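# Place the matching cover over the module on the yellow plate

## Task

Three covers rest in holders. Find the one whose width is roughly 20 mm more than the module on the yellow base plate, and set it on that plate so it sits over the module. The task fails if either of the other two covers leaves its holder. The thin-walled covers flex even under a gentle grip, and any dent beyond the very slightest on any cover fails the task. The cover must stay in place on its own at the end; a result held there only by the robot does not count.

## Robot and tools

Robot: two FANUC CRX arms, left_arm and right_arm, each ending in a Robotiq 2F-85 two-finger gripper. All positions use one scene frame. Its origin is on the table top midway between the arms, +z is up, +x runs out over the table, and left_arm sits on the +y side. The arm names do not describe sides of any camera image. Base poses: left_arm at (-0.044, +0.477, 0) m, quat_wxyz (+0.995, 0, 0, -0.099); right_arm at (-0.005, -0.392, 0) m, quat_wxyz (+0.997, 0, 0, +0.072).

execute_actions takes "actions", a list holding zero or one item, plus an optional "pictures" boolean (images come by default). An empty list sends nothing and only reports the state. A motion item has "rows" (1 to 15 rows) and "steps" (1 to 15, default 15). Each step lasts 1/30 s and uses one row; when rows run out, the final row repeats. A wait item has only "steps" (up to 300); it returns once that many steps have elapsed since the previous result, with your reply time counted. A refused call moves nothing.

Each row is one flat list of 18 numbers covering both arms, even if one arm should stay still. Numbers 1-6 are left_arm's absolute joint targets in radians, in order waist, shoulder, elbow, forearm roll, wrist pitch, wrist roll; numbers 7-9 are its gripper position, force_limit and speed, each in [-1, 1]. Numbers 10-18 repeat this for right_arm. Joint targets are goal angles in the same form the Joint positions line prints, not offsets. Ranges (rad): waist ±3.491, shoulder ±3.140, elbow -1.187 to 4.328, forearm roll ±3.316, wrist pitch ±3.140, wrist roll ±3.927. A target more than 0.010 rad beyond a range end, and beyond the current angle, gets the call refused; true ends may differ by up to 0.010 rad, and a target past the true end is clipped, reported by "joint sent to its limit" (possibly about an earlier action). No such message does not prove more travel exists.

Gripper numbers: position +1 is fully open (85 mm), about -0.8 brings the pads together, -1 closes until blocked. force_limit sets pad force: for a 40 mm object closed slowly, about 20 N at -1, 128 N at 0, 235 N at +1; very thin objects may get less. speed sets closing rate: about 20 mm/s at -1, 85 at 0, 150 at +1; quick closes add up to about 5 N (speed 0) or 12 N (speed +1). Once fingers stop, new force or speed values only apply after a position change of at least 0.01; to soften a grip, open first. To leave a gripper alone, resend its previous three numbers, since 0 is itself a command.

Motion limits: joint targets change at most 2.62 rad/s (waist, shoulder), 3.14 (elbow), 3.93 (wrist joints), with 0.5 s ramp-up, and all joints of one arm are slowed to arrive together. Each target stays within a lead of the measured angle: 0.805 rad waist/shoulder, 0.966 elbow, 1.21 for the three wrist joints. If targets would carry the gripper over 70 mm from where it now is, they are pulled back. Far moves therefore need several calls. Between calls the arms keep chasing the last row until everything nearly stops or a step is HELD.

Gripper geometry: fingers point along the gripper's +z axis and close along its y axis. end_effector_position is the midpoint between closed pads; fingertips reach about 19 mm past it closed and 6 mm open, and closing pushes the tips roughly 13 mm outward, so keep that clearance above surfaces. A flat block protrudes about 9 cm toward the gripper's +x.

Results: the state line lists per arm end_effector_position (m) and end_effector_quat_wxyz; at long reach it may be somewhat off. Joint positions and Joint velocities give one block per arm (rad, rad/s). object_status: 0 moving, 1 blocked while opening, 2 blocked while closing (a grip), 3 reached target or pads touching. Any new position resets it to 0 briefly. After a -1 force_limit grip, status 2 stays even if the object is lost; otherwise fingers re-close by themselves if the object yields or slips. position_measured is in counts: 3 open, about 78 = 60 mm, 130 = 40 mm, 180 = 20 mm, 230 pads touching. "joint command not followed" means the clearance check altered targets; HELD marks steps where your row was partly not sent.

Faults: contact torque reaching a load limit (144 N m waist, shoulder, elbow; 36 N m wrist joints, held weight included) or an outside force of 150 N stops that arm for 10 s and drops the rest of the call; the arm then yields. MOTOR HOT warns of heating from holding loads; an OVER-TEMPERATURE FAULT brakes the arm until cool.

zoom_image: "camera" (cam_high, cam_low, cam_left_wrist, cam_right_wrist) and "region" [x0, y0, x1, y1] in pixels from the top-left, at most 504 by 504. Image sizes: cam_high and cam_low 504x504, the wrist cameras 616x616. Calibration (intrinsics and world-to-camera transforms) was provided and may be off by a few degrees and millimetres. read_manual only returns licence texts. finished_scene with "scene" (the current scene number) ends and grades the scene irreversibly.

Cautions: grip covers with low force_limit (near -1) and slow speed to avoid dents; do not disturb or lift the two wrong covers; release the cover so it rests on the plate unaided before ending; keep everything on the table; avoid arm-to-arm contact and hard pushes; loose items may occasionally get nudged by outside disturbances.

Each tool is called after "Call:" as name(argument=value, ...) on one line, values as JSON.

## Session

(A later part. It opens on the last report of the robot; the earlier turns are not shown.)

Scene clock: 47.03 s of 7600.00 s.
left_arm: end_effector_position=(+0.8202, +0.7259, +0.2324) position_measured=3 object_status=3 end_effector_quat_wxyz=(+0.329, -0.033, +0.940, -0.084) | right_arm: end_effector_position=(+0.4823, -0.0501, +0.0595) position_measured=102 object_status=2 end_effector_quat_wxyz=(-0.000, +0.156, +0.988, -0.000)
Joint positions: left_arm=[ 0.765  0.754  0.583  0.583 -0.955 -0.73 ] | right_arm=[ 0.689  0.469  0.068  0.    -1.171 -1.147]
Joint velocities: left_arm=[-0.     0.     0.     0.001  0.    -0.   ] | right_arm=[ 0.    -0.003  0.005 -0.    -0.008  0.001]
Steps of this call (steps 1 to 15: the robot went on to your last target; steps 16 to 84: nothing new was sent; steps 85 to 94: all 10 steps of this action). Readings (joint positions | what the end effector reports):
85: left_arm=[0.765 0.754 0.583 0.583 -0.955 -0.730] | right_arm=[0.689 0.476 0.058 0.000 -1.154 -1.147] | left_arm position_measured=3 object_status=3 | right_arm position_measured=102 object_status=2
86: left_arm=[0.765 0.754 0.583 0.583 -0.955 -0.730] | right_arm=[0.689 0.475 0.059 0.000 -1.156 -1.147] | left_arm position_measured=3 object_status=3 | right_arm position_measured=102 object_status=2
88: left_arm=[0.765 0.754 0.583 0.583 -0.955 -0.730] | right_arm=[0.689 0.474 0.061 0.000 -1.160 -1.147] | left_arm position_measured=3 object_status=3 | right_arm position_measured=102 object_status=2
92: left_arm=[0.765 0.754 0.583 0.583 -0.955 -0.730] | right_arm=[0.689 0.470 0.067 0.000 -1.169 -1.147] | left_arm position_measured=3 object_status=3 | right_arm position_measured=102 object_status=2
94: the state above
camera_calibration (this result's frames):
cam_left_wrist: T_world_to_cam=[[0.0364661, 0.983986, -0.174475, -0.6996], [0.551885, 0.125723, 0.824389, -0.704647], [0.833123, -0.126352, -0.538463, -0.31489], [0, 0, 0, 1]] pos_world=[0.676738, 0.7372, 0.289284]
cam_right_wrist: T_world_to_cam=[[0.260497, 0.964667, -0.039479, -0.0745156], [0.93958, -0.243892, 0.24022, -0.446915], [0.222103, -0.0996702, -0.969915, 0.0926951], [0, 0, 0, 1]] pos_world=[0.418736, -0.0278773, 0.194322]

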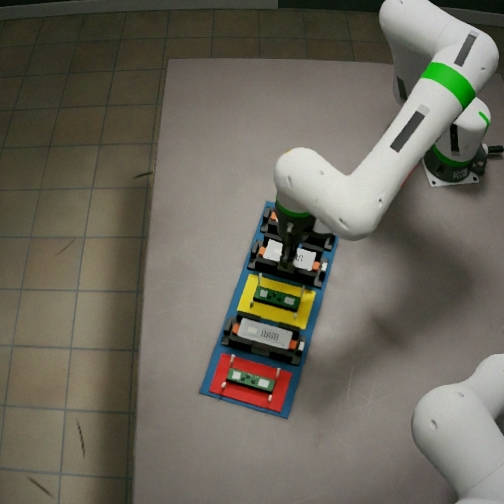

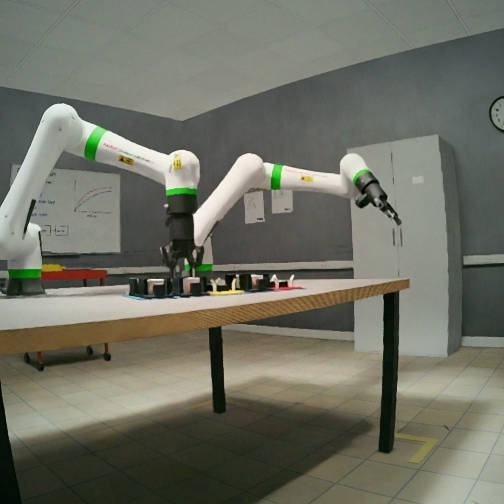

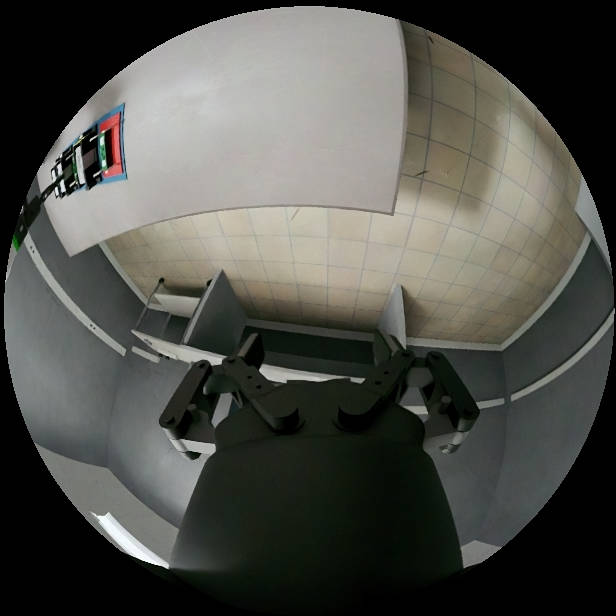

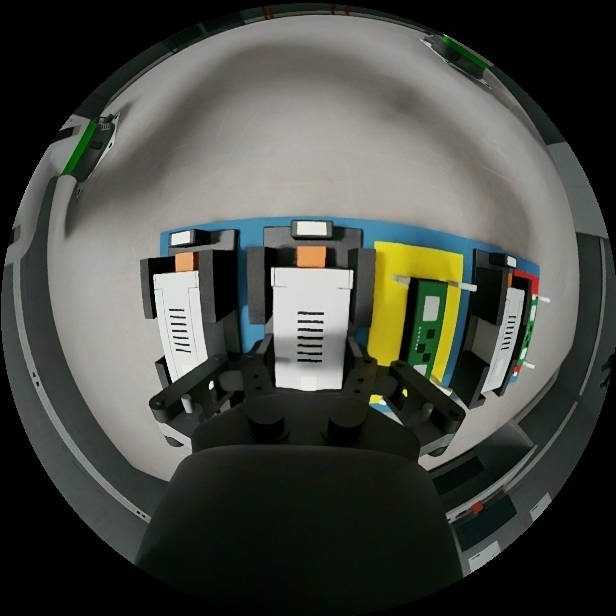

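Call:
execute_actions(actions=[{"rows":[[0.765,0.754,0.583,0.583,-0.955,-0.73,1,0,0,0.6894,0.469,0.068,0,-1.171,-1.147,0.55,-0.9,1],[0.765,0.754,0.583,0.583,-0.955,-0.73,1,0,0,0.6894,0.469,0.068,0,-1.171,-1.147,0.55,-0.9,1],[0.765,0.754,0.583,0.583,-0.955,-0.73,1,0,0,0.6894,0.469,0.068,0,-1.171,-1.147,0.55,-0.9,1],[0.765,0.754,0.583,0.583,-0.955,-0.73,1,0,0,0.6894,0.469,0.068,0,-1.171,-1.147,0.55,-0.9,1],[0.765,0.754,0.583,0.583,-0.955,-0.73,1,0,0,0.687,0.469,0.068,0,-1.171,-1.1445,0.55,-0.9,1],[0.765,0.754,0.583,0.583,-0.955,-0.73,1,0,0,0.687,0.469,0.068,0,-1.171,-1.1445,0.55,-0.9,1],[0.765,0.754,0.583,0.583,-0.955,-0.73,1,0,0,0.687,0.476,0.058,0,-1.154,-1.1445,0.55,-0.9,1],[0.765,0.754,0.583,0.583,-0.955,-0.73,1,0,0,0.687,0.483,0.049,0,-1.136,-1.1445,0.55,-0.9,1],[0.765,0.754,0.583,0.583,-0.955,-0.73,1,0,0,0.687,0.4895,0.040,0,-1.120,-1.1445,0.55,-0.9,1]],"steps":15}])

Call:
zoom_image(camera="cam_right_wrist", region=[210,210,410,400])

Scene clock: 49.33 s of 7600.00 s.
left_arm: end_effector_position=(+0.8202, +0.7259, +0.2324) position_measured=3 object_status=3 end_effector_quat_wxyz=(+0.329, -0.033, +0.940, -0.084) | right_arm: end_effector_position=(+0.4829, -0.0515, +0.0371) position_measured=59 object_status=0 end_effector_quat_wxyz=(+0.000, +0.156, +0.988, +0.001)
Joint positions: left_arm=[ 0.765  0.754  0.583  0.583 -0.955 -0.73 ] | right_arm=[ 0.687  0.489  0.04   0.    -1.12  -1.145]
Joint velocities: left_arm=[ 0. -0.  0. -0. -0.  0.] | right_arm=[-0.     0.002 -0.005 -0.     0.006 -0.   ]
Steps of this call (steps 1 to 15: the robot went on to your last target; steps 16 to 54: nothing new was sent; steps 55 to 69: all 15 steps of this action). Readings (joint positions | what the end effector reports):
55: left_arm=[0.765 0.754 0.583 0.583 -0.955 -0.730] | right_arm=[0.689 0.469 0.068 0.000 -1.171 -1.147] | left_arm position_measured=3 object_status=3 | right_arm position_measured=102 object_status=0
56: left_arm=[0.765 0.754 0.583 0.583 -0.955 -0.730] | right_arm=[0.689 0.469 0.068 0.000 -1.171 -1.147] | left_arm position_measured=3 object_status=3 | right_arm position_measured=100 object_status=0
58: left_arm=[0.765 0.754 0.583 0.583 -0.955 -0.730] | right_arm=[0.689 0.469 0.068 0.000 -1.171 -1.147] | left_arm position_measured=3 object_status=3 | right_arm position_measured=82 object_status=0
62: left_arm=[0.765 0.754 0.583 0.583 -0.955 -0.730] | right_arm=[0.687 0.471 0.064 0.000 -1.164 -1.145] | left_arm position_measured=3 object_status=3 | right_arm position_measured=61 object_status=0
69: the state above
camera_calibration (this result's frames):
cam_left_wrist: T_world_to_cam=[[0.0364661, 0.983986, -0.174475, -0.6996], [0.551885, 0.125723, 0.824389, -0.704647], [0.833122, -0.126352, -0.538463, -0.31489], [0, 0, 0, 1]] pos_world=[0.676738, 0.7372, 0.289284]
cam_right_wrist: T_world_to_cam=[[0.260402, 0.964785, -0.0371683, -0.0742934], [0.939183, -0.244189, 0.241469, -0.442314], [0.22389, -0.097787, -0.969696, 0.0698559], [0, 0, 0, 1]] pos_world=[0.41912, -0.0295004, 0.171783]

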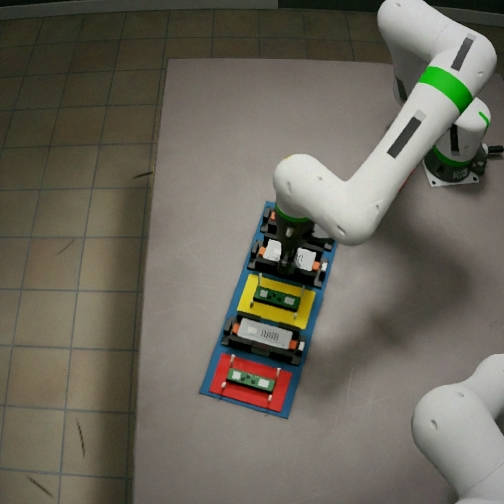

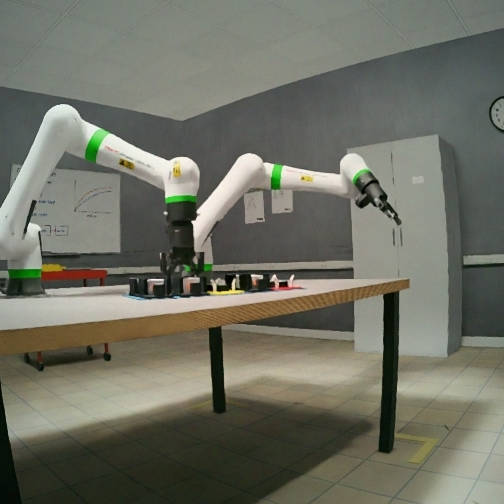

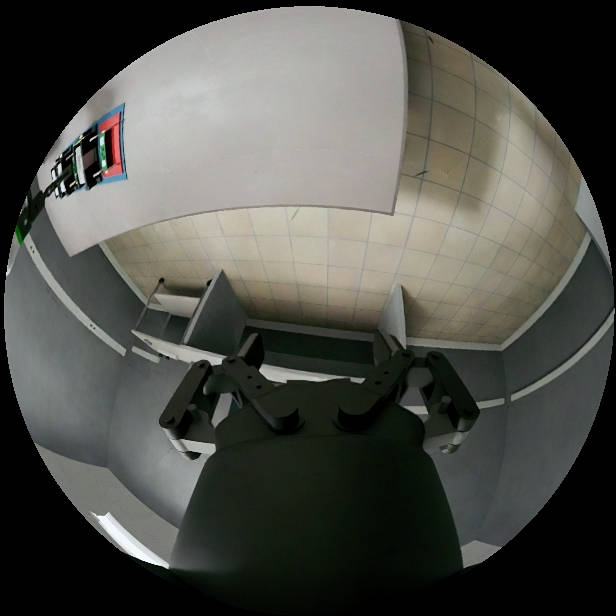

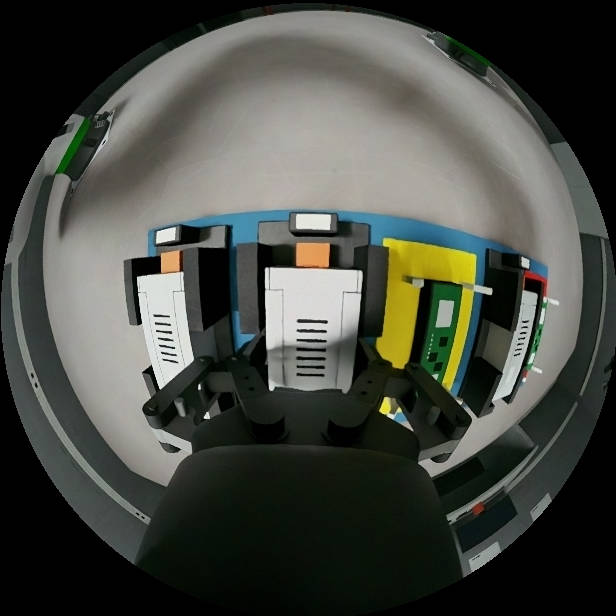

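Region (210, 210, 410, 400) of cam_right_wrist's 616x616 image, scaled by 2.520, with more detail than that image has; it fills the top 479 rows of this view, and the rest is white.

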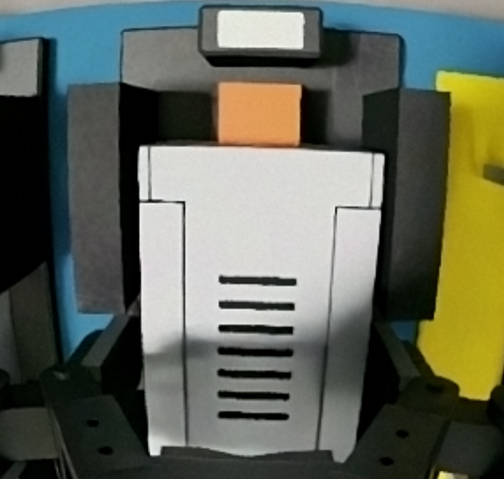

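Call:
execute_actions(actions=[{"rows":[[0.765,0.754,0.583,0.583,-0.955,-0.73,1,0,0,0.6892,0.4895,0.040,0,-1.120,-1.147,0.55,-0.9,1],[0.765,0.754,0.583,0.583,-0.955,-0.73,1,0,0,0.6892,0.4895,0.040,0,-1.120,-1.147,0.55,-0.9,1],[0.765,0.754,0.583,0.583,-0.955,-0.73,1,0,0,0.6892,0.4895,0.040,0,-1.120,-1.147,0.55,-0.9,1],[0.765,0.754,0.583,0.583,-0.955,-0.73,1,0,0,0.6892,0.4895,0.040,0,-1.120,-1.147,0.55,-0.9,1],[0.765,0.754,0.583,0.583,-0.955,-0.73,1,0,0,0.6892,0.4895,0.040,0,-1.120,-1.147,-1,-0.78,-1]],"steps":15}], pictures=false)

Call:
execute_actions(actions=[{"steps":32}], pictures=false)

Call:
execute_actions(actions=[{"rows":[[0.765,0.754,0.583,0.583,-0.955,-0.73,1,0,0,0.6892,0.4885,0.0415,0,-1.1225,-1.147,-1,-0.78,-1],[0.765,0.754,0.583,0.583,-0.955,-0.73,1,0,0,0.6892,0.4875,0.043,0,-1.125,-1.147,-1,-0.78,-1],[0.765,0.754,0.583,0.583,-0.955,-0.73,1,0,0,0.6892,0.4865,0.0445,0,-1.1275,-1.147,-1,-0.78,-1],[0.765,0.754,0.583,0.583,-0.955,-0.73,1,0,0,0.6892,0.4855,0.046,0,-1.130,-1.147,-1,-0.78,-1],[0.765,0.754,0.583,0.583,-0.955,-0.73,1,0,0,0.6892,0.484,0.0475,0,-1.133,-1.147,-1,-0.78,-1],[0.765,0.754,0.583,0.583,-0.955,-0.73,1,0,0,0.6892,0.483,0.049,0,-1.136,-1.147,-1,-0.78,-1],[0.765,0.754,0.583,0.583,-0.955,-0.73,1,0,0,0.6892,0.482,0.0505,0,-1.139,-1.147,-1,-0.78,-1],[0.765,0.754,0.583,0.583,-0.955,-0.73,1,0,0,0.6892,0.481,0.052,0,-1.142,-1.147,-1,-0.78,-1],[0.765,0.754,0.583,0.583,-0.955,-0.73,1,0,0,0.6892,0.480,0.0535,0,-1.145,-1.147,-1,-0.78,-1],[0.765,0.754,0.583,0.583,-0.955,-0.73,1,0,0,0.6892,0.479,0.055,0,-1.148,-1.147,-1,-0.78,-1],[0.765,0.754,0.583,0.583,-0.955,-0.73,1,0,0,0.6892,0.477,0.057,0,-1.151,-1.147,-1,-0.78,-1],[0.765,0.754,0.583,0.583,-0.955,-0.73,1,0,0,0.6892,0.476,0.058,0,-1.154,-1.147,-1,-0.78,-1]],"steps":15}])

Call:
zoom_image(camera="cam_right_wrist", region=[210,210,410,400])

Scene clock: 53.47 s of 7600.00 s.
left_arm: end_effector_position=(+0.8202, +0.7259, +0.2324) position_measured=3 object_status=3 end_effector_quat_wxyz=(+0.329, -0.033, +0.940, -0.084) | right_arm: end_effector_position=(+0.4821, -0.0505, +0.0368) position_measured=74 object_status=0 end_effector_quat_wxyz=(+0.000, +0.157, +0.988, +0.001)
Joint positions: left_arm=[ 0.765  0.754  0.583  0.583 -0.955 -0.73 ] | right_arm=[ 0.689  0.49   0.04  -0.    -1.12  -1.147]
Joint velocities: left_arm=[-0.001 -0.001 -0.001 -0.    -0.    -0.   ] | right_arm=[ 0.     0.     0.    -0.    -0.     0.001]
Steps of this call (steps 1 to 15: the robot went on to your last target; steps 16 to 90: nothing new was sent; then 0.63 s passed at rest; steps 91 to 105: all 15 steps of this action). Readings (joint positions | what the end effector reports):
91: left_arm=[0.765 0.754 0.583 0.583 -0.955 -0.730] | right_arm=[0.687 0.490 0.040 -0.000 -1.120 -1.144] | left_arm position_measured=3 object_status=3 | right_arm position_measured=59 object_status=3
92: left_arm=[0.765 0.754 0.583 0.583 -0.955 -0.730] | right_arm=[0.688 0.490 0.040 -0.000 -1.120 -1.145] | left_arm position_measured=3 object_status=3 | right_arm position_measured=59 object_status=3
94: left_arm=[0.765 0.754 0.583 0.583 -0.955 -0.730] | right_arm=[0.689 0.490 0.040 -0.000 -1.120 -1.146] | left_arm position_measured=3 object_status=3 | right_arm position_measured=59 object_status=3
98: left_arm=[0.765 0.754 0.583 0.583 -0.955 -0.730] | right_arm=[0.689 0.490 0.040 -0.000 -1.120 -1.147] | left_arm position_measured=3 object_status=3 | right_arm position_measured=62 object_status=0
105: the state above

Scene clock: 54.53 s of 7600.00 s.
left_arm: end_effector_position=(+0.8202, +0.7259, +0.2324) position_measured=3 object_status=3 end_effector_quat_wxyz=(+0.329, -0.033, +0.940, -0.084) | right_arm: end_effector_position=(+0.4821, -0.0505, +0.0368) position_measured=104 object_status=2 end_effector_quat_wxyz=(+0.000, +0.156, +0.988, +0.001)
Joint positions: left_arm=[ 0.765  0.754  0.583  0.583 -0.955 -0.73 ] | right_arm=[ 0.689  0.49   0.04  -0.    -1.12  -1.147]
Joint velocities: left_arm=[-0.    -0.001 -0.    -0.001  0.     0.   ] | right_arm=[-0.001 -0.    -0.     0.    -0.     0.   ]
Steps of this call (steps 1 to 15: the robot went on to your last target; steps 16 to 32: nothing new was sent). Readings (joint positions | what the end effector reports):
1: left_arm=[0.765 0.754 0.583 0.583 -0.955 -0.730] | right_arm=[0.689 0.490 0.040 -0.000 -1.120 -1.147] | left_arm position_measured=3 object_status=3 | right_arm position_measured=76 object_status=0
2: left_arm=[0.765 0.754 0.583 0.583 -0.955 -0.730] | right_arm=[0.689 0.490 0.040 -0.000 -1.120 -1.147] | left_arm position_measured=3 object_status=3 | right_arm position_measured=78 object_status=0
4: left_arm=[0.765 0.754 0.583 0.583 -0.955 -0.730] | right_arm=[0.689 0.490 0.040 -0.000 -1.120 -1.147] | left_arm position_measured=3 object_status=3 | right_arm position_measured=81 object_status=0
8: left_arm=[0.765 0.754 0.583 0.583 -0.955 -0.730] | right_arm=[0.689 0.490 0.040 -0.000 -1.120 -1.147] | left_arm position_measured=3 object_status=3 | right_arm position_measured=88 object_status=0
32: the state above
All arms were judged still, so your last target was given up. Only a new action makes them travel on or press farther. Fingers that are still opening or closing keep moving.

Scene clock: 55.03 s of 7600.00 s.
left_arm: end_effector_position=(+0.8202, +0.7259, +0.2324) position_measured=3 object_status=3 end_effector_quat_wxyz=(+0.329, -0.033, +0.940, -0.084) | right_arm: end_effector_position=(+0.4821, -0.0504, +0.0515) position_measured=104 object_status=2 end_effector_quat_wxyz=(-0.000, +0.156, +0.988, -0.000)
Joint positions: left_arm=[ 0.765  0.754  0.583  0.583 -0.955 -0.73 ] | right_arm=[ 0.689  0.476  0.058 -0.    -1.153 -1.147]
Joint velocities: left_arm=[ 0.    -0.     0.001 -0.001  0.     0.   ] | right_arm=[-0.    -0.004  0.005 -0.    -0.012  0.   ]
Steps of this call (steps 1 to 15: all 15 steps of this action). Readings (joint positions | what the end effector reports):
1: left_arm=[0.765 0.754 0.583 0.583 -0.955 -0.730] | right_arm=[0.689 0.489 0.040 -0.000 -1.120 -1.147] | left_arm position_measured=3 object_status=3 | right_arm position_measured=104 object_status=2
2: left_arm=[0.765 0.754 0.583 0.583 -0.955 -0.730] | right_arm=[0.689 0.489 0.041 -0.000 -1.122 -1.147] | left_arm position_measured=3 object_status=3 | right_arm position_measured=104 object_status=2
4: left_arm=[0.765 0.754 0.583 0.583 -0.955 -0.730] | right_arm=[0.689 0.488 0.043 -0.000 -1.126 -1.147] | left_arm position_measured=3 object_status=3 | right_arm position_measured=104 object_status=2
8: left_arm=[0.765 0.754 0.583 0.583 -0.955 -0.730] | right_arm=[0.689 0.483 0.049 -0.000 -1.137 -1.147] | left_arm position_measured=3 object_status=3 | right_arm position_measured=104 object_status=2
15: the state above
camera_calibration (this result's frames):
cam_left_wrist: T_world_to_cam=[[0.0364664, 0.983986, -0.174475, -0.6996], [0.551885, 0.125723, 0.824389, -0.704647], [0.833122, -0.126353, -0.538463, -0.31489], [0, 0, 0, 1]] pos_world=[0.676738, 0.7372, 0.289284]
cam_right_wrist: T_world_to_cam=[[0.260628, 0.964635, -0.0393899, -0.0745758], [0.939536, -0.244036, 0.240247, -0.444876], [0.222138, -0.0996232, -0.969912, 0.0848764], [0, 0, 0, 1]] pos_world=[0.418559, -0.0281719, 0.186265]

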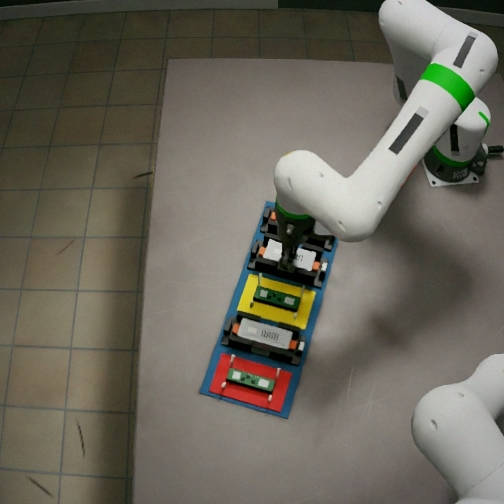

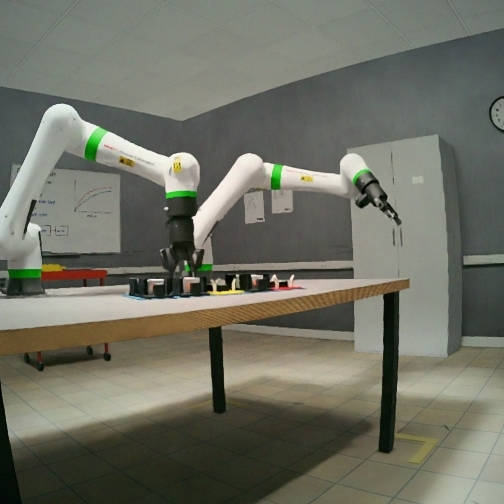

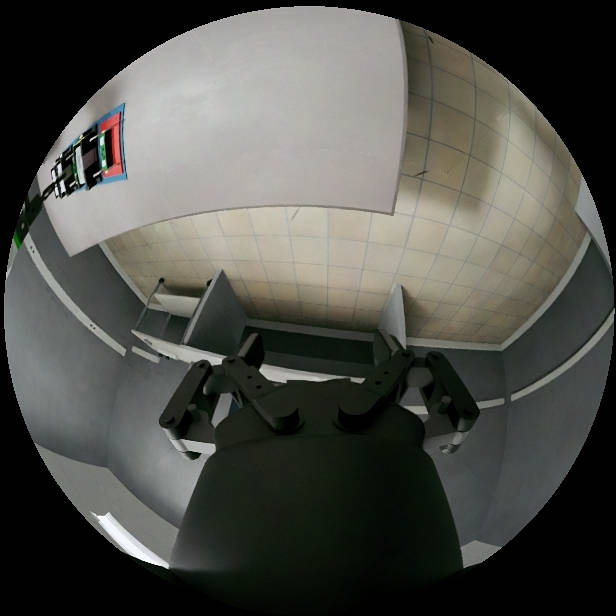

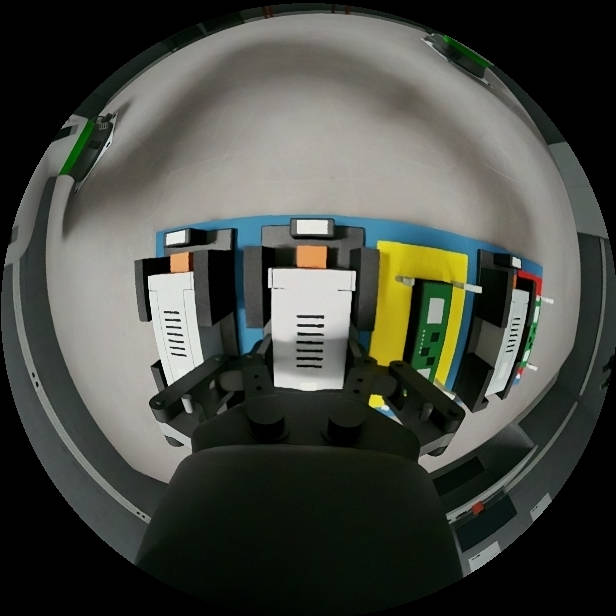

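Region (210, 210, 410, 400) of cam_right_wrist's 616x616 image, scaled by 2.520, with more detail than that image has; it fills the top 479 rows of this view, and the rest is white.

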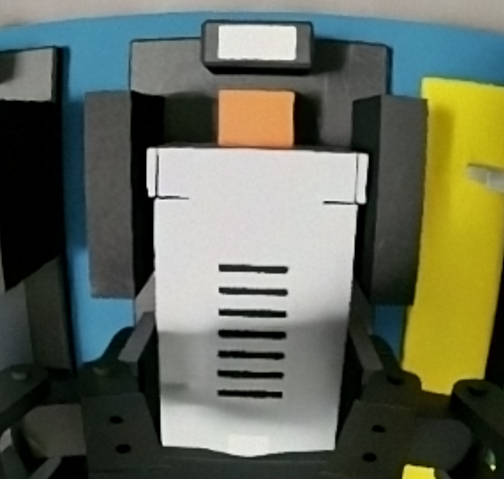

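Call:
execute_actions(actions=[{"rows":[[0.765,0.754,0.583,0.583,-0.955,-0.73,1,0,0,0.6892,0.476,0.058,0,-1.154,-1.147,0.55,-0.9,1],[0.765,0.754,0.583,0.583,-0.955,-0.73,1,0,0,0.6892,0.476,0.058,0,-1.154,-1.147,0.55,-0.9,1],[0.765,0.754,0.583,0.583,-0.955,-0.73,1,0,0,0.6892,0.476,0.058,0,-1.154,-1.147,0.55,-0.9,1],[0.765,0.754,0.583,0.583,-0.955,-0.73,1,0,0,0.6892,0.476,0.058,0,-1.154,-1.147,0.55,-0.9,1],[0.765,0.754,0.583,0.583,-0.955,-0.73,1,0,0,0.6892,0.476,0.058,0,-1.154,-1.147,0.55,-0.9,1],[0.765,0.754,0.583,0.583,-0.955,-0.73,1,0,0,0.6892,0.476,0.058,0,-1.154,-1.147,0.55,-0.9,1],[0.765,0.754,0.583,0.583,-0.955,-0.73,1,0,0,0.6892,0.455,0.085,0,-1.20,-1.147,0.55,-0.9,1],[0.765,0.754,0.583,0.583,-0.955,-0.73,1,0,0,0.6892,0.43,0.12,0,-1.26,-1.147,0.55,-0.9,1],[0.765,0.754,0.583,0.583,-0.955,-0.73,1,0,0,0.6892,0.36,0.06,0,-1.27,-1.147,0.55,-0.9,1]],"steps":15}])

Call:
zoom_image(camera="cam_right_wrist", region=[220,230,400,410])

Call:
zoom_image(camera="cam_high", region=[210,300,320,380])

Scene clock: 59.27 s of 7600.00 s.
left_arm: end_effector_position=(+0.8202, +0.7259, +0.2324) position_measured=3 object_status=3 end_effector_quat_wxyz=(+0.329, -0.033, +0.940, -0.084) | right_arm: end_effector_position=(+0.4672, -0.0670, +0.1170) position_measured=59 object_status=0 end_effector_quat_wxyz=(+0.001, +0.157, +0.988, +0.001)
Joint positions: left_arm=[ 0.765  0.754  0.583  0.583 -0.955 -0.73 ] | right_arm=[ 0.689  0.366  0.064  0.    -1.266 -1.147]
Joint velocities: left_arm=[ 0.     0.001  0.     0.001 -0.     0.   ] | right_arm=[-0.    -0.222 -0.162  0.    -0.138 -0.001]
Steps of this call (steps 1 to 15: the robot went on to your last target; steps 16 to 90: nothing new was sent; then 0.73 s passed at rest; steps 91 to 105: all 15 steps of this action). Readings (joint positions | what the end effector reports):
91: left_arm=[0.765 0.754 0.583 0.583 -0.955 -0.730] | right_arm=[0.689 0.476 0.058 0.000 -1.154 -1.147] | left_arm position_measured=3 object_status=3 | right_arm position_measured=104 object_status=0
92: left_arm=[0.765 0.754 0.583 0.583 -0.955 -0.730] | right_arm=[0.689 0.476 0.058 0.000 -1.154 -1.147] | left_arm position_measured=3 object_status=3 | right_arm position_measured=102 object_status=0
94: left_arm=[0.765 0.754 0.583 0.583 -0.955 -0.730] | right_arm=[0.689 0.476 0.058 0.000 -1.154 -1.147] | left_arm position_measured=3 object_status=3 | right_arm position_measured=83 object_status=0
98: left_arm=[0.765 0.754 0.583 0.583 -0.955 -0.730] | right_arm=[0.689 0.473 0.062 0.000 -1.162 -1.147] | left_arm position_measured=3 object_status=3 | right_arm position_measured=61 object_status=0
105: the state above
camera_calibration (this result's frames):
cam_left_wrist: T_world_to_cam=[[0.0364662, 0.983986, -0.174475, -0.6996], [0.551885, 0.125723, 0.824388, -0.704647], [0.833122, -0.126353, -0.538463, -0.31489], [0, 0, 0, 1]] pos_world=[0.676738, 0.7372, 0.289284]
cam_right_wrist: T_world_to_cam=[[0.260793, 0.964733, -0.0357323, -0.052657], [0.93883, -0.24482, 0.2422, -0.450574], [0.224911, -0.0967108, -0.969568, 0.148964], [0, 0, 0, 1]] pos_world=[0.403242, -0.0451032, 0.251679]

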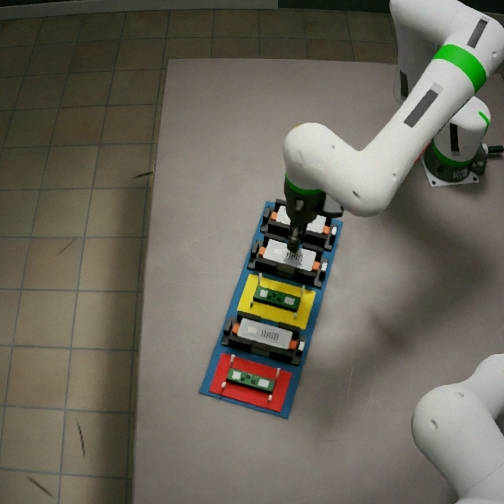

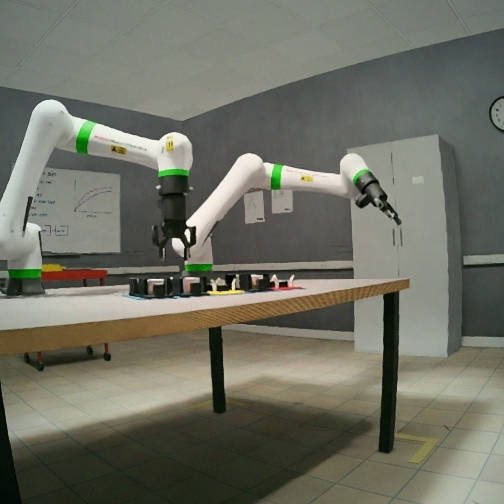

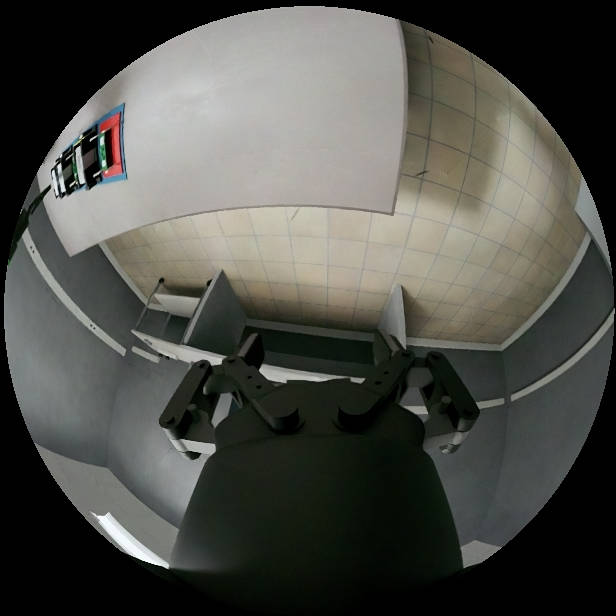

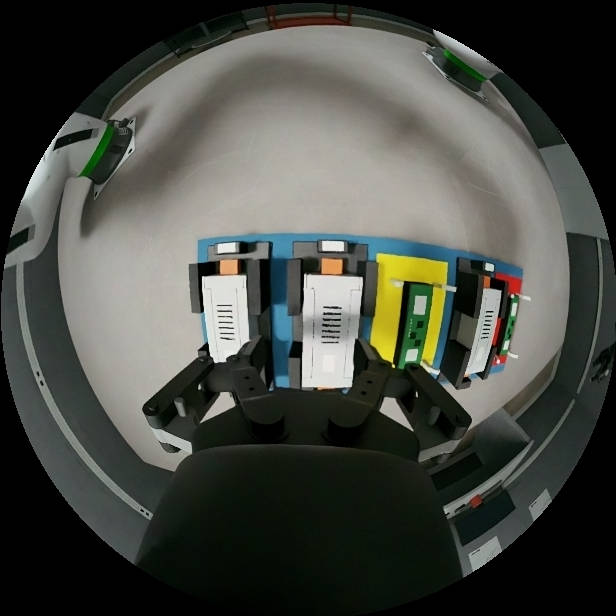

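Region (220, 230, 400, 410) of cam_right_wrist's 616x616 image, scaled by 2.800, with more detail than that image has.

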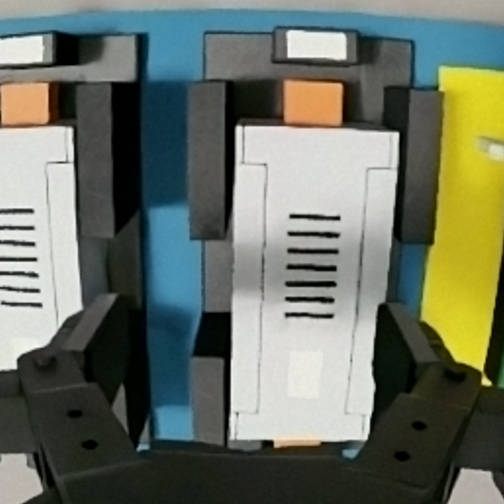

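Region (210, 300, 320, 380) of cam_high's 504x504 image, scaled by 4.582, with more detail than that image has; it fills the top 367 rows of this view, and the rest is white.

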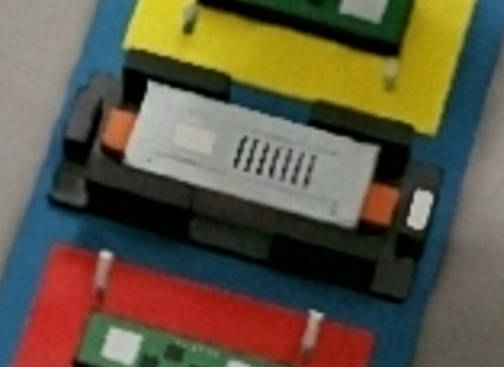

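Call:
execute_actions(actions=[{"rows":[[0.765,0.754,0.583,0.583,-0.955,-0.73,1,0,0,0.6892,0.440,0.102,0,-1.232,-1.147,0.55,-0.9,1],[0.765,0.754,0.583,0.583,-0.955,-0.73,1,0,0,0.6892,0.440,0.102,0,-1.232,-1.147,0.55,-0.9,1],[0.765,0.754,0.583,0.583,-0.955,-0.73,1,0,0,0.6892,0.440,0.102,0,-1.232,-1.147,0.55,-0.9,1],[0.765,0.754,0.583,0.583,-0.955,-0.73,1,0,0,0.6892,0.440,0.102,0,-1.232,-1.147,0.55,-0.9,1],[0.765,0.754,0.583,0.583,-0.955,-0.73,1,0,0,0.6892,0.440,0.102,0,-1.232,-1.147,0.55,-0.9,1],[0.765,0.754,0.583,0.583,-0.955,-0.73,1,0,0,0.6892,0.440,0.102,0,-1.232,-1.147,0.55,-0.9,1],[0.765,0.754,0.583,0.583,-0.955,-0.73,1,0,0,0.6892,0.455,0.083,0,-1.198,-1.147,0.55,-0.9,1],[0.765,0.754,0.583,0.583,-0.955,-0.73,1,0,0,0.6892,0.466,0.070,0,-1.175,-1.147,0.55,-0.9,1],[0.765,0.754,0.583,0.583,-0.955,-0.73,1,0,0,0.6892,0.478,0.055,0,-1.148,-1.147,0.55,-0.9,1],[0.765,0.754,0.583,0.583,-0.955,-0.73,1,0,0,0.6892,0.488,0.042,0,-1.124,-1.147,0.55,-0.9,1]],"steps":15}], pictures=false)

Call:
execute_actions(actions=[{"rows":[[0.765,0.754,0.583,0.583,-0.955,-0.73,1,0,0,0.6892,0.488,0.042,0,-1.124,-1.147,0.55,-0.9,1],[0.765,0.754,0.583,0.583,-0.955,-0.73,1,0,0,0.6892,0.488,0.042,0,-1.124,-1.147,0.55,-0.9,1],[0.765,0.754,0.583,0.583,-0.955,-0.73,1,0,0,0.6892,0.488,0.042,0,-1.124,-1.147,-1,-0.65,-1]],"steps":15}], pictures=false)

Call:
execute_actions(actions=[{"steps":36}], pictures=false)

Call:
execute_actions(actions=[{"rows":[[0.765,0.754,0.583,0.583,-0.955,-0.73,1,0,0,0.6892,0.4875,0.043,0,-1.125,-1.147,-1,-0.65,-1],[0.765,0.754,0.583,0.583,-0.955,-0.73,1,0,0,0.6892,0.4865,0.0445,0,-1.1275,-1.147,-1,-0.65,-1],[0.765,0.754,0.583,0.583,-0.955,-0.73,1,0,0,0.6892,0.4855,0.046,0,-1.130,-1.147,-1,-0.65,-1],[0.765,0.754,0.583,0.583,-0.955,-0.73,1,0,0,0.6892,0.484,0.0475,0,-1.133,-1.147,-1,-0.65,-1],[0.765,0.754,0.583,0.583,-0.955,-0.73,1,0,0,0.6892,0.483,0.049,0,-1.136,-1.147,-1,-0.65,-1],[0.765,0.754,0.583,0.583,-0.955,-0.73,1,0,0,0.6892,0.482,0.0505,0,-1.139,-1.147,-1,-0.65,-1],[0.765,0.754,0.583,0.583,-0.955,-0.73,1,0,0,0.6892,0.481,0.052,0,-1.142,-1.147,-1,-0.65,-1],[0.765,0.754,0.583,0.583,-0.955,-0.73,1,0,0,0.6892,0.480,0.0535,0,-1.145,-1.147,-1,-0.65,-1],[0.765,0.754,0.583,0.583,-0.955,-0.73,1,0,0,0.6892,0.479,0.055,0,-1.148,-1.147,-1,-0.65,-1],[0.765,0.754,0.583,0.583,-0.955,-0.73,1,0,0,0.6892,0.477,0.057,0,-1.151,-1.147,-1,-0.65,-1],[0.765,0.754,0.583,0.583,-0.955,-0.73,1,0,0,0.6892,0.476,0.058,0,-1.154,-1.147,-1,-0.65,-1]],"steps":15}])

Call:
zoom_image(camera="cam_right_wrist", region=[210,210,410,400])

Scene clock: 63.13 s of 7600.00 s.
left_arm: end_effector_position=(+0.8202, +0.7259, +0.2324) position_measured=3 object_status=3 end_effector_quat_wxyz=(+0.329, -0.033, +0.940, -0.084) | right_arm: end_effector_position=(+0.4820, -0.0505, +0.0388) position_measured=59 object_status=3 end_effector_quat_wxyz=(+0.000, +0.157, +0.988, +0.000)
Joint positions: left_arm=[ 0.765  0.754  0.583  0.583 -0.955 -0.73 ] | right_arm=[ 0.689  0.488  0.043 -0.    -1.125 -1.147]
Joint velocities: left_arm=[-0.001  0.    -0.    -0.    -0.     0.   ] | right_arm=[ 0.     0.003 -0.01   0.001  0.032  0.   ]
Steps of this call (steps 1 to 15: the robot went on to your last target; steps 16 to 90: nothing new was sent; then 0.37 s passed at rest; steps 91 to 105: all 15 steps of this action). Readings (joint positions | what the end effector reports):
91: left_arm=[0.765 0.754 0.583 0.583 -0.955 -0.730] | right_arm=[0.689 0.360 0.060 -0.000 -1.270 -1.147] | left_arm position_measured=3 object_status=3 | right_arm position_measured=59 object_status=3
92: left_arm=[0.765 0.754 0.583 0.583 -0.955 -0.730] | right_arm=[0.689 0.365 0.062 -0.000 -1.268 -1.147] | left_arm position_measured=3 object_status=3 | right_arm position_measured=59 object_status=3
94: left_arm=[0.765 0.754 0.583 0.583 -0.955 -0.730] | right_arm=[0.689 0.391 0.077 -0.000 -1.255 -1.147] | left_arm position_measured=3 object_status=3 | right_arm position_measured=59 object_status=3
98: left_arm=[0.765 0.754 0.583 0.583 -0.955 -0.730] | right_arm=[0.689 0.443 0.099 -0.000 -1.224 -1.147] | left_arm position_measured=3 object_status=3 | right_arm position_measured=59 object_status=3
105: the state above

Scene clock: 63.63 s of 7600.00 s.
left_arm: end_effector_position=(+0.8202, +0.7259, +0.2324) position_measured=3 object_status=3 end_effector_quat_wxyz=(+0.329, -0.033, +0.940, -0.084) | right_arm: end_effector_position=(+0.4821, -0.0505, +0.0385) position_measured=78 object_status=0 end_effector_quat_wxyz=(+0.000, +0.156, +0.988, +0.000)
Joint positions: left_arm=[ 0.765  0.754  0.583  0.583 -0.955 -0.73 ] | right_arm=[ 0.689  0.488  0.042 -0.    -1.124 -1.147]
Joint velocities: left_arm=[ 0.001 -0.    -0.001 -0.001  0.    -0.   ] | right_arm=[-0.001  0.    -0.    -0.001 -0.    -0.001]
Steps of this call (steps 1 to 15: all 15 steps of this action). Readings (joint positions | what the end effector reports):
1: left_arm=[0.765 0.754 0.583 0.583 -0.955 -0.730] | right_arm=[0.689 0.488 0.042 -0.000 -1.124 -1.147] | left_arm position_measured=3 object_status=3 | right_arm position_measured=59 object_status=3
2: left_arm=[0.765 0.754 0.583 0.583 -0.955 -0.730] | right_arm=[0.689 0.488 0.042 -0.000 -1.124 -1.147] | left_arm position_measured=3 object_status=3 | right_arm position_measured=59 object_status=3
4: left_arm=[0.765 0.754 0.583 0.583 -0.955 -0.730] | right_arm=[0.689 0.488 0.042 -0.000 -1.124 -1.147] | left_arm position_measured=3 object_status=3 | right_arm position_measured=60 object_status=0
8: left_arm=[0.765 0.754 0.583 0.583 -0.955 -0.730] | right_arm=[0.689 0.488 0.042 -0.000 -1.124 -1.147] | left_arm position_measured=3 object_status=3 | right_arm position_measured=65 object_status=0
15: the state above

Scene clock: 64.83 s of 7600.00 s.
left_arm: end_effector_position=(+0.8202, +0.7259, +0.2324) position_measured=3 object_status=3 end_effector_quat_wxyz=(+0.329, -0.033, +0.940, -0.084) | right_arm: end_effector_position=(+0.4821, -0.0505, +0.0385) position_measured=108 object_status=2 end_effector_quat_wxyz=(+0.000, +0.156, +0.988, +0.000)
Joint positions: left_arm=[ 0.765  0.754  0.583  0.583 -0.955 -0.73 ] | right_arm=[ 0.689  0.488  0.042  0.    -1.124 -1.147]
Joint velocities: left_arm=[-0.001  0.     0.001  0.    -0.    -0.   ] | right_arm=[ 0.     0.     0.    -0.     0.     0.001]
Steps of this call (steps 1 to 15: the robot went on to your last target; steps 16 to 36: nothing new was sent). Readings (joint positions | what the end effector reports):
1: left_arm=[0.765 0.754 0.583 0.583 -0.955 -0.730] | right_arm=[0.689 0.488 0.042 -0.000 -1.124 -1.147] | left_arm position_measured=3 object_status=3 | right_arm position_measured=79 object_status=0
2: left_arm=[0.765 0.754 0.583 0.583 -0.955 -0.730] | right_arm=[0.689 0.488 0.042 -0.000 -1.124 -1.147] | left_arm position_measured=3 object_status=3 | right_arm position_measured=81 object_status=0
4: left_arm=[0.765 0.754 0.583 0.583 -0.955 -0.730] | right_arm=[0.689 0.488 0.042 0.000 -1.124 -1.147] | left_arm position_measured=3 object_status=3 | right_arm position_measured=85 object_status=0
8: left_arm=[0.765 0.754 0.583 0.583 -0.955 -0.730] | right_arm=[0.689 0.488 0.042 0.000 -1.124 -1.147] | left_arm position_measured=3 object_status=3 | right_arm position_measured=92 object_status=0
36: the state above
All arms were judged still, so your last target was given up. Only a new action makes them travel on or press farther. Fingers that are still opening or closing keep moving.

Scene clock: 65.33 s of 7600.00 s.
left_arm: end_effector_position=(+0.8202, +0.7259, +0.2324) position_measured=3 object_status=3 end_effector_quat_wxyz=(+0.329, -0.033, +0.940, -0.084) | right_arm: end_effector_position=(+0.4821, -0.0505, +0.0516) position_measured=108 object_status=2 end_effector_quat_wxyz=(-0.000, +0.157, +0.988, -0.000)
Joint positions: left_arm=[ 0.765  0.754  0.583  0.583 -0.955 -0.73 ] | right_arm=[ 0.689  0.476  0.058 -0.    -1.154 -1.147]
Joint velocities: left_arm=[-0.    -0.001  0.001  0.    -0.    -0.   ] | right_arm=[-0.    -0.002  0.003 -0.001 -0.006 -0.001]
Steps of this call (steps 1 to 15: all 15 steps of this action). Readings (joint positions | what the end effector reports):
1: left_arm=[0.765 0.754 0.583 0.583 -0.955 -0.730] | right_arm=[0.689 0.488 0.042 0.000 -1.124 -1.147] | left_arm position_measured=3 object_status=3 | right_arm position_measured=108 object_status=2
2: left_arm=[0.765 0.754 0.583 0.583 -0.955 -0.730] | right_arm=[0.689 0.488 0.042 0.000 -1.125 -1.147] | left_arm position_measured=3 object_status=3 | right_arm position_measured=108 object_status=2
4: left_arm=[0.765 0.754 0.583 0.583 -0.955 -0.730] | right_arm=[0.689 0.487 0.045 -0.000 -1.129 -1.147] | left_arm position_measured=3 object_status=3 | right_arm position_measured=108 object_status=2
8: left_arm=[0.765 0.754 0.583 0.583 -0.955 -0.730] | right_arm=[0.689 0.482 0.051 -0.000 -1.140 -1.147] | left_arm position_measured=3 object_status=3 | right_arm position_measured=108 object_status=2
15: the state above
camera_calibration (this result's frames):
cam_left_wrist: T_world_to_cam=[[0.0364662, 0.983986, -0.174475, -0.6996], [0.551885, 0.125723, 0.824389, -0.704647], [0.833122, -0.126352, -0.538463, -0.31489], [0, 0, 0, 1]] pos_world=[0.676738, 0.7372, 0.289284]
cam_right_wrist: T_world_to_cam=[[0.260729, 0.964605, -0.0394817, -0.0745569], [0.93953, -0.24412, 0.240187, -0.44492], [0.222047, -0.0997177, -0.969924, 0.0849941], [0, 0, 0, 1]] pos_world=[0.418582, -0.0282204, 0.186358]

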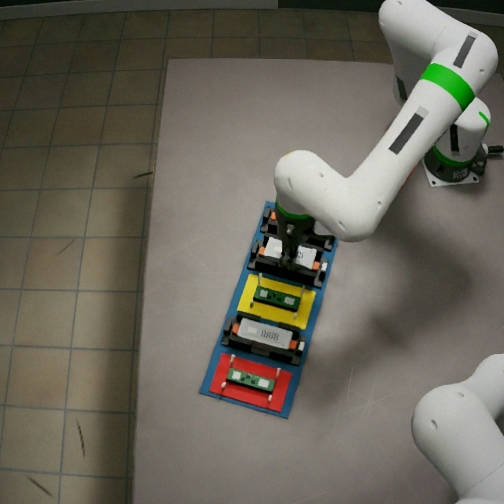

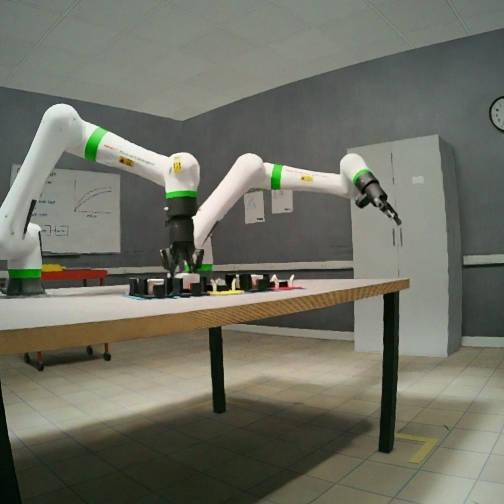

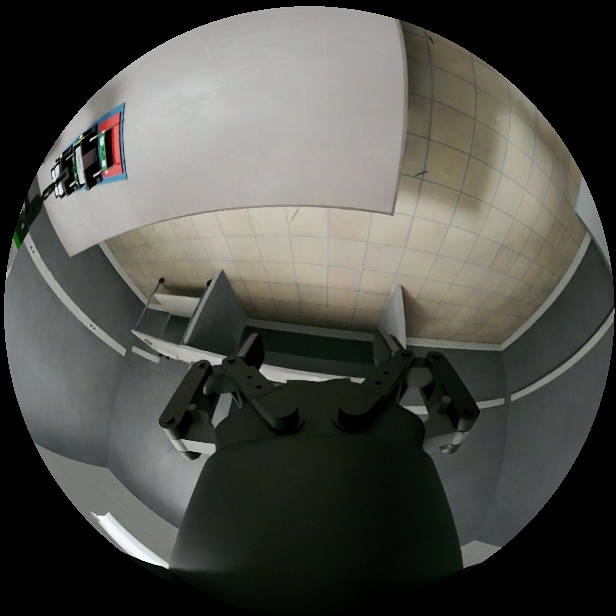

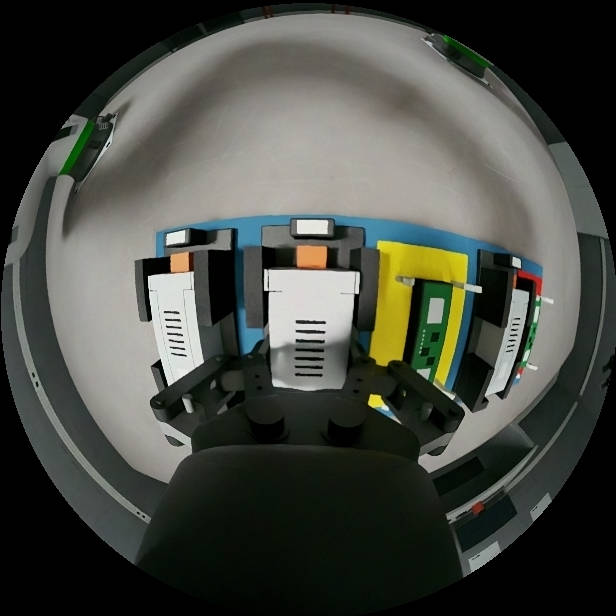

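Region (210, 210, 410, 400) of cam_right_wrist's 616x616 image, scaled by 2.520, with more detail than that image has; it fills the top 479 rows of this view, and the rest is white.

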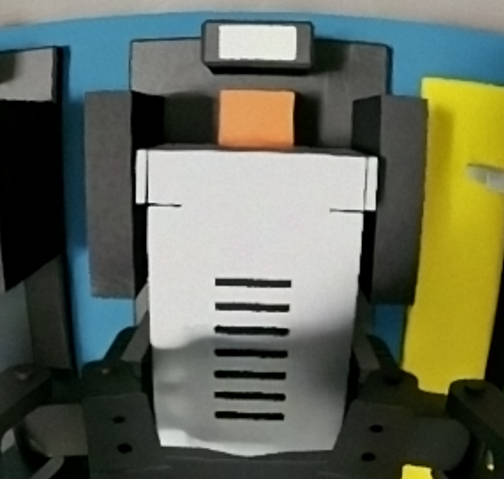

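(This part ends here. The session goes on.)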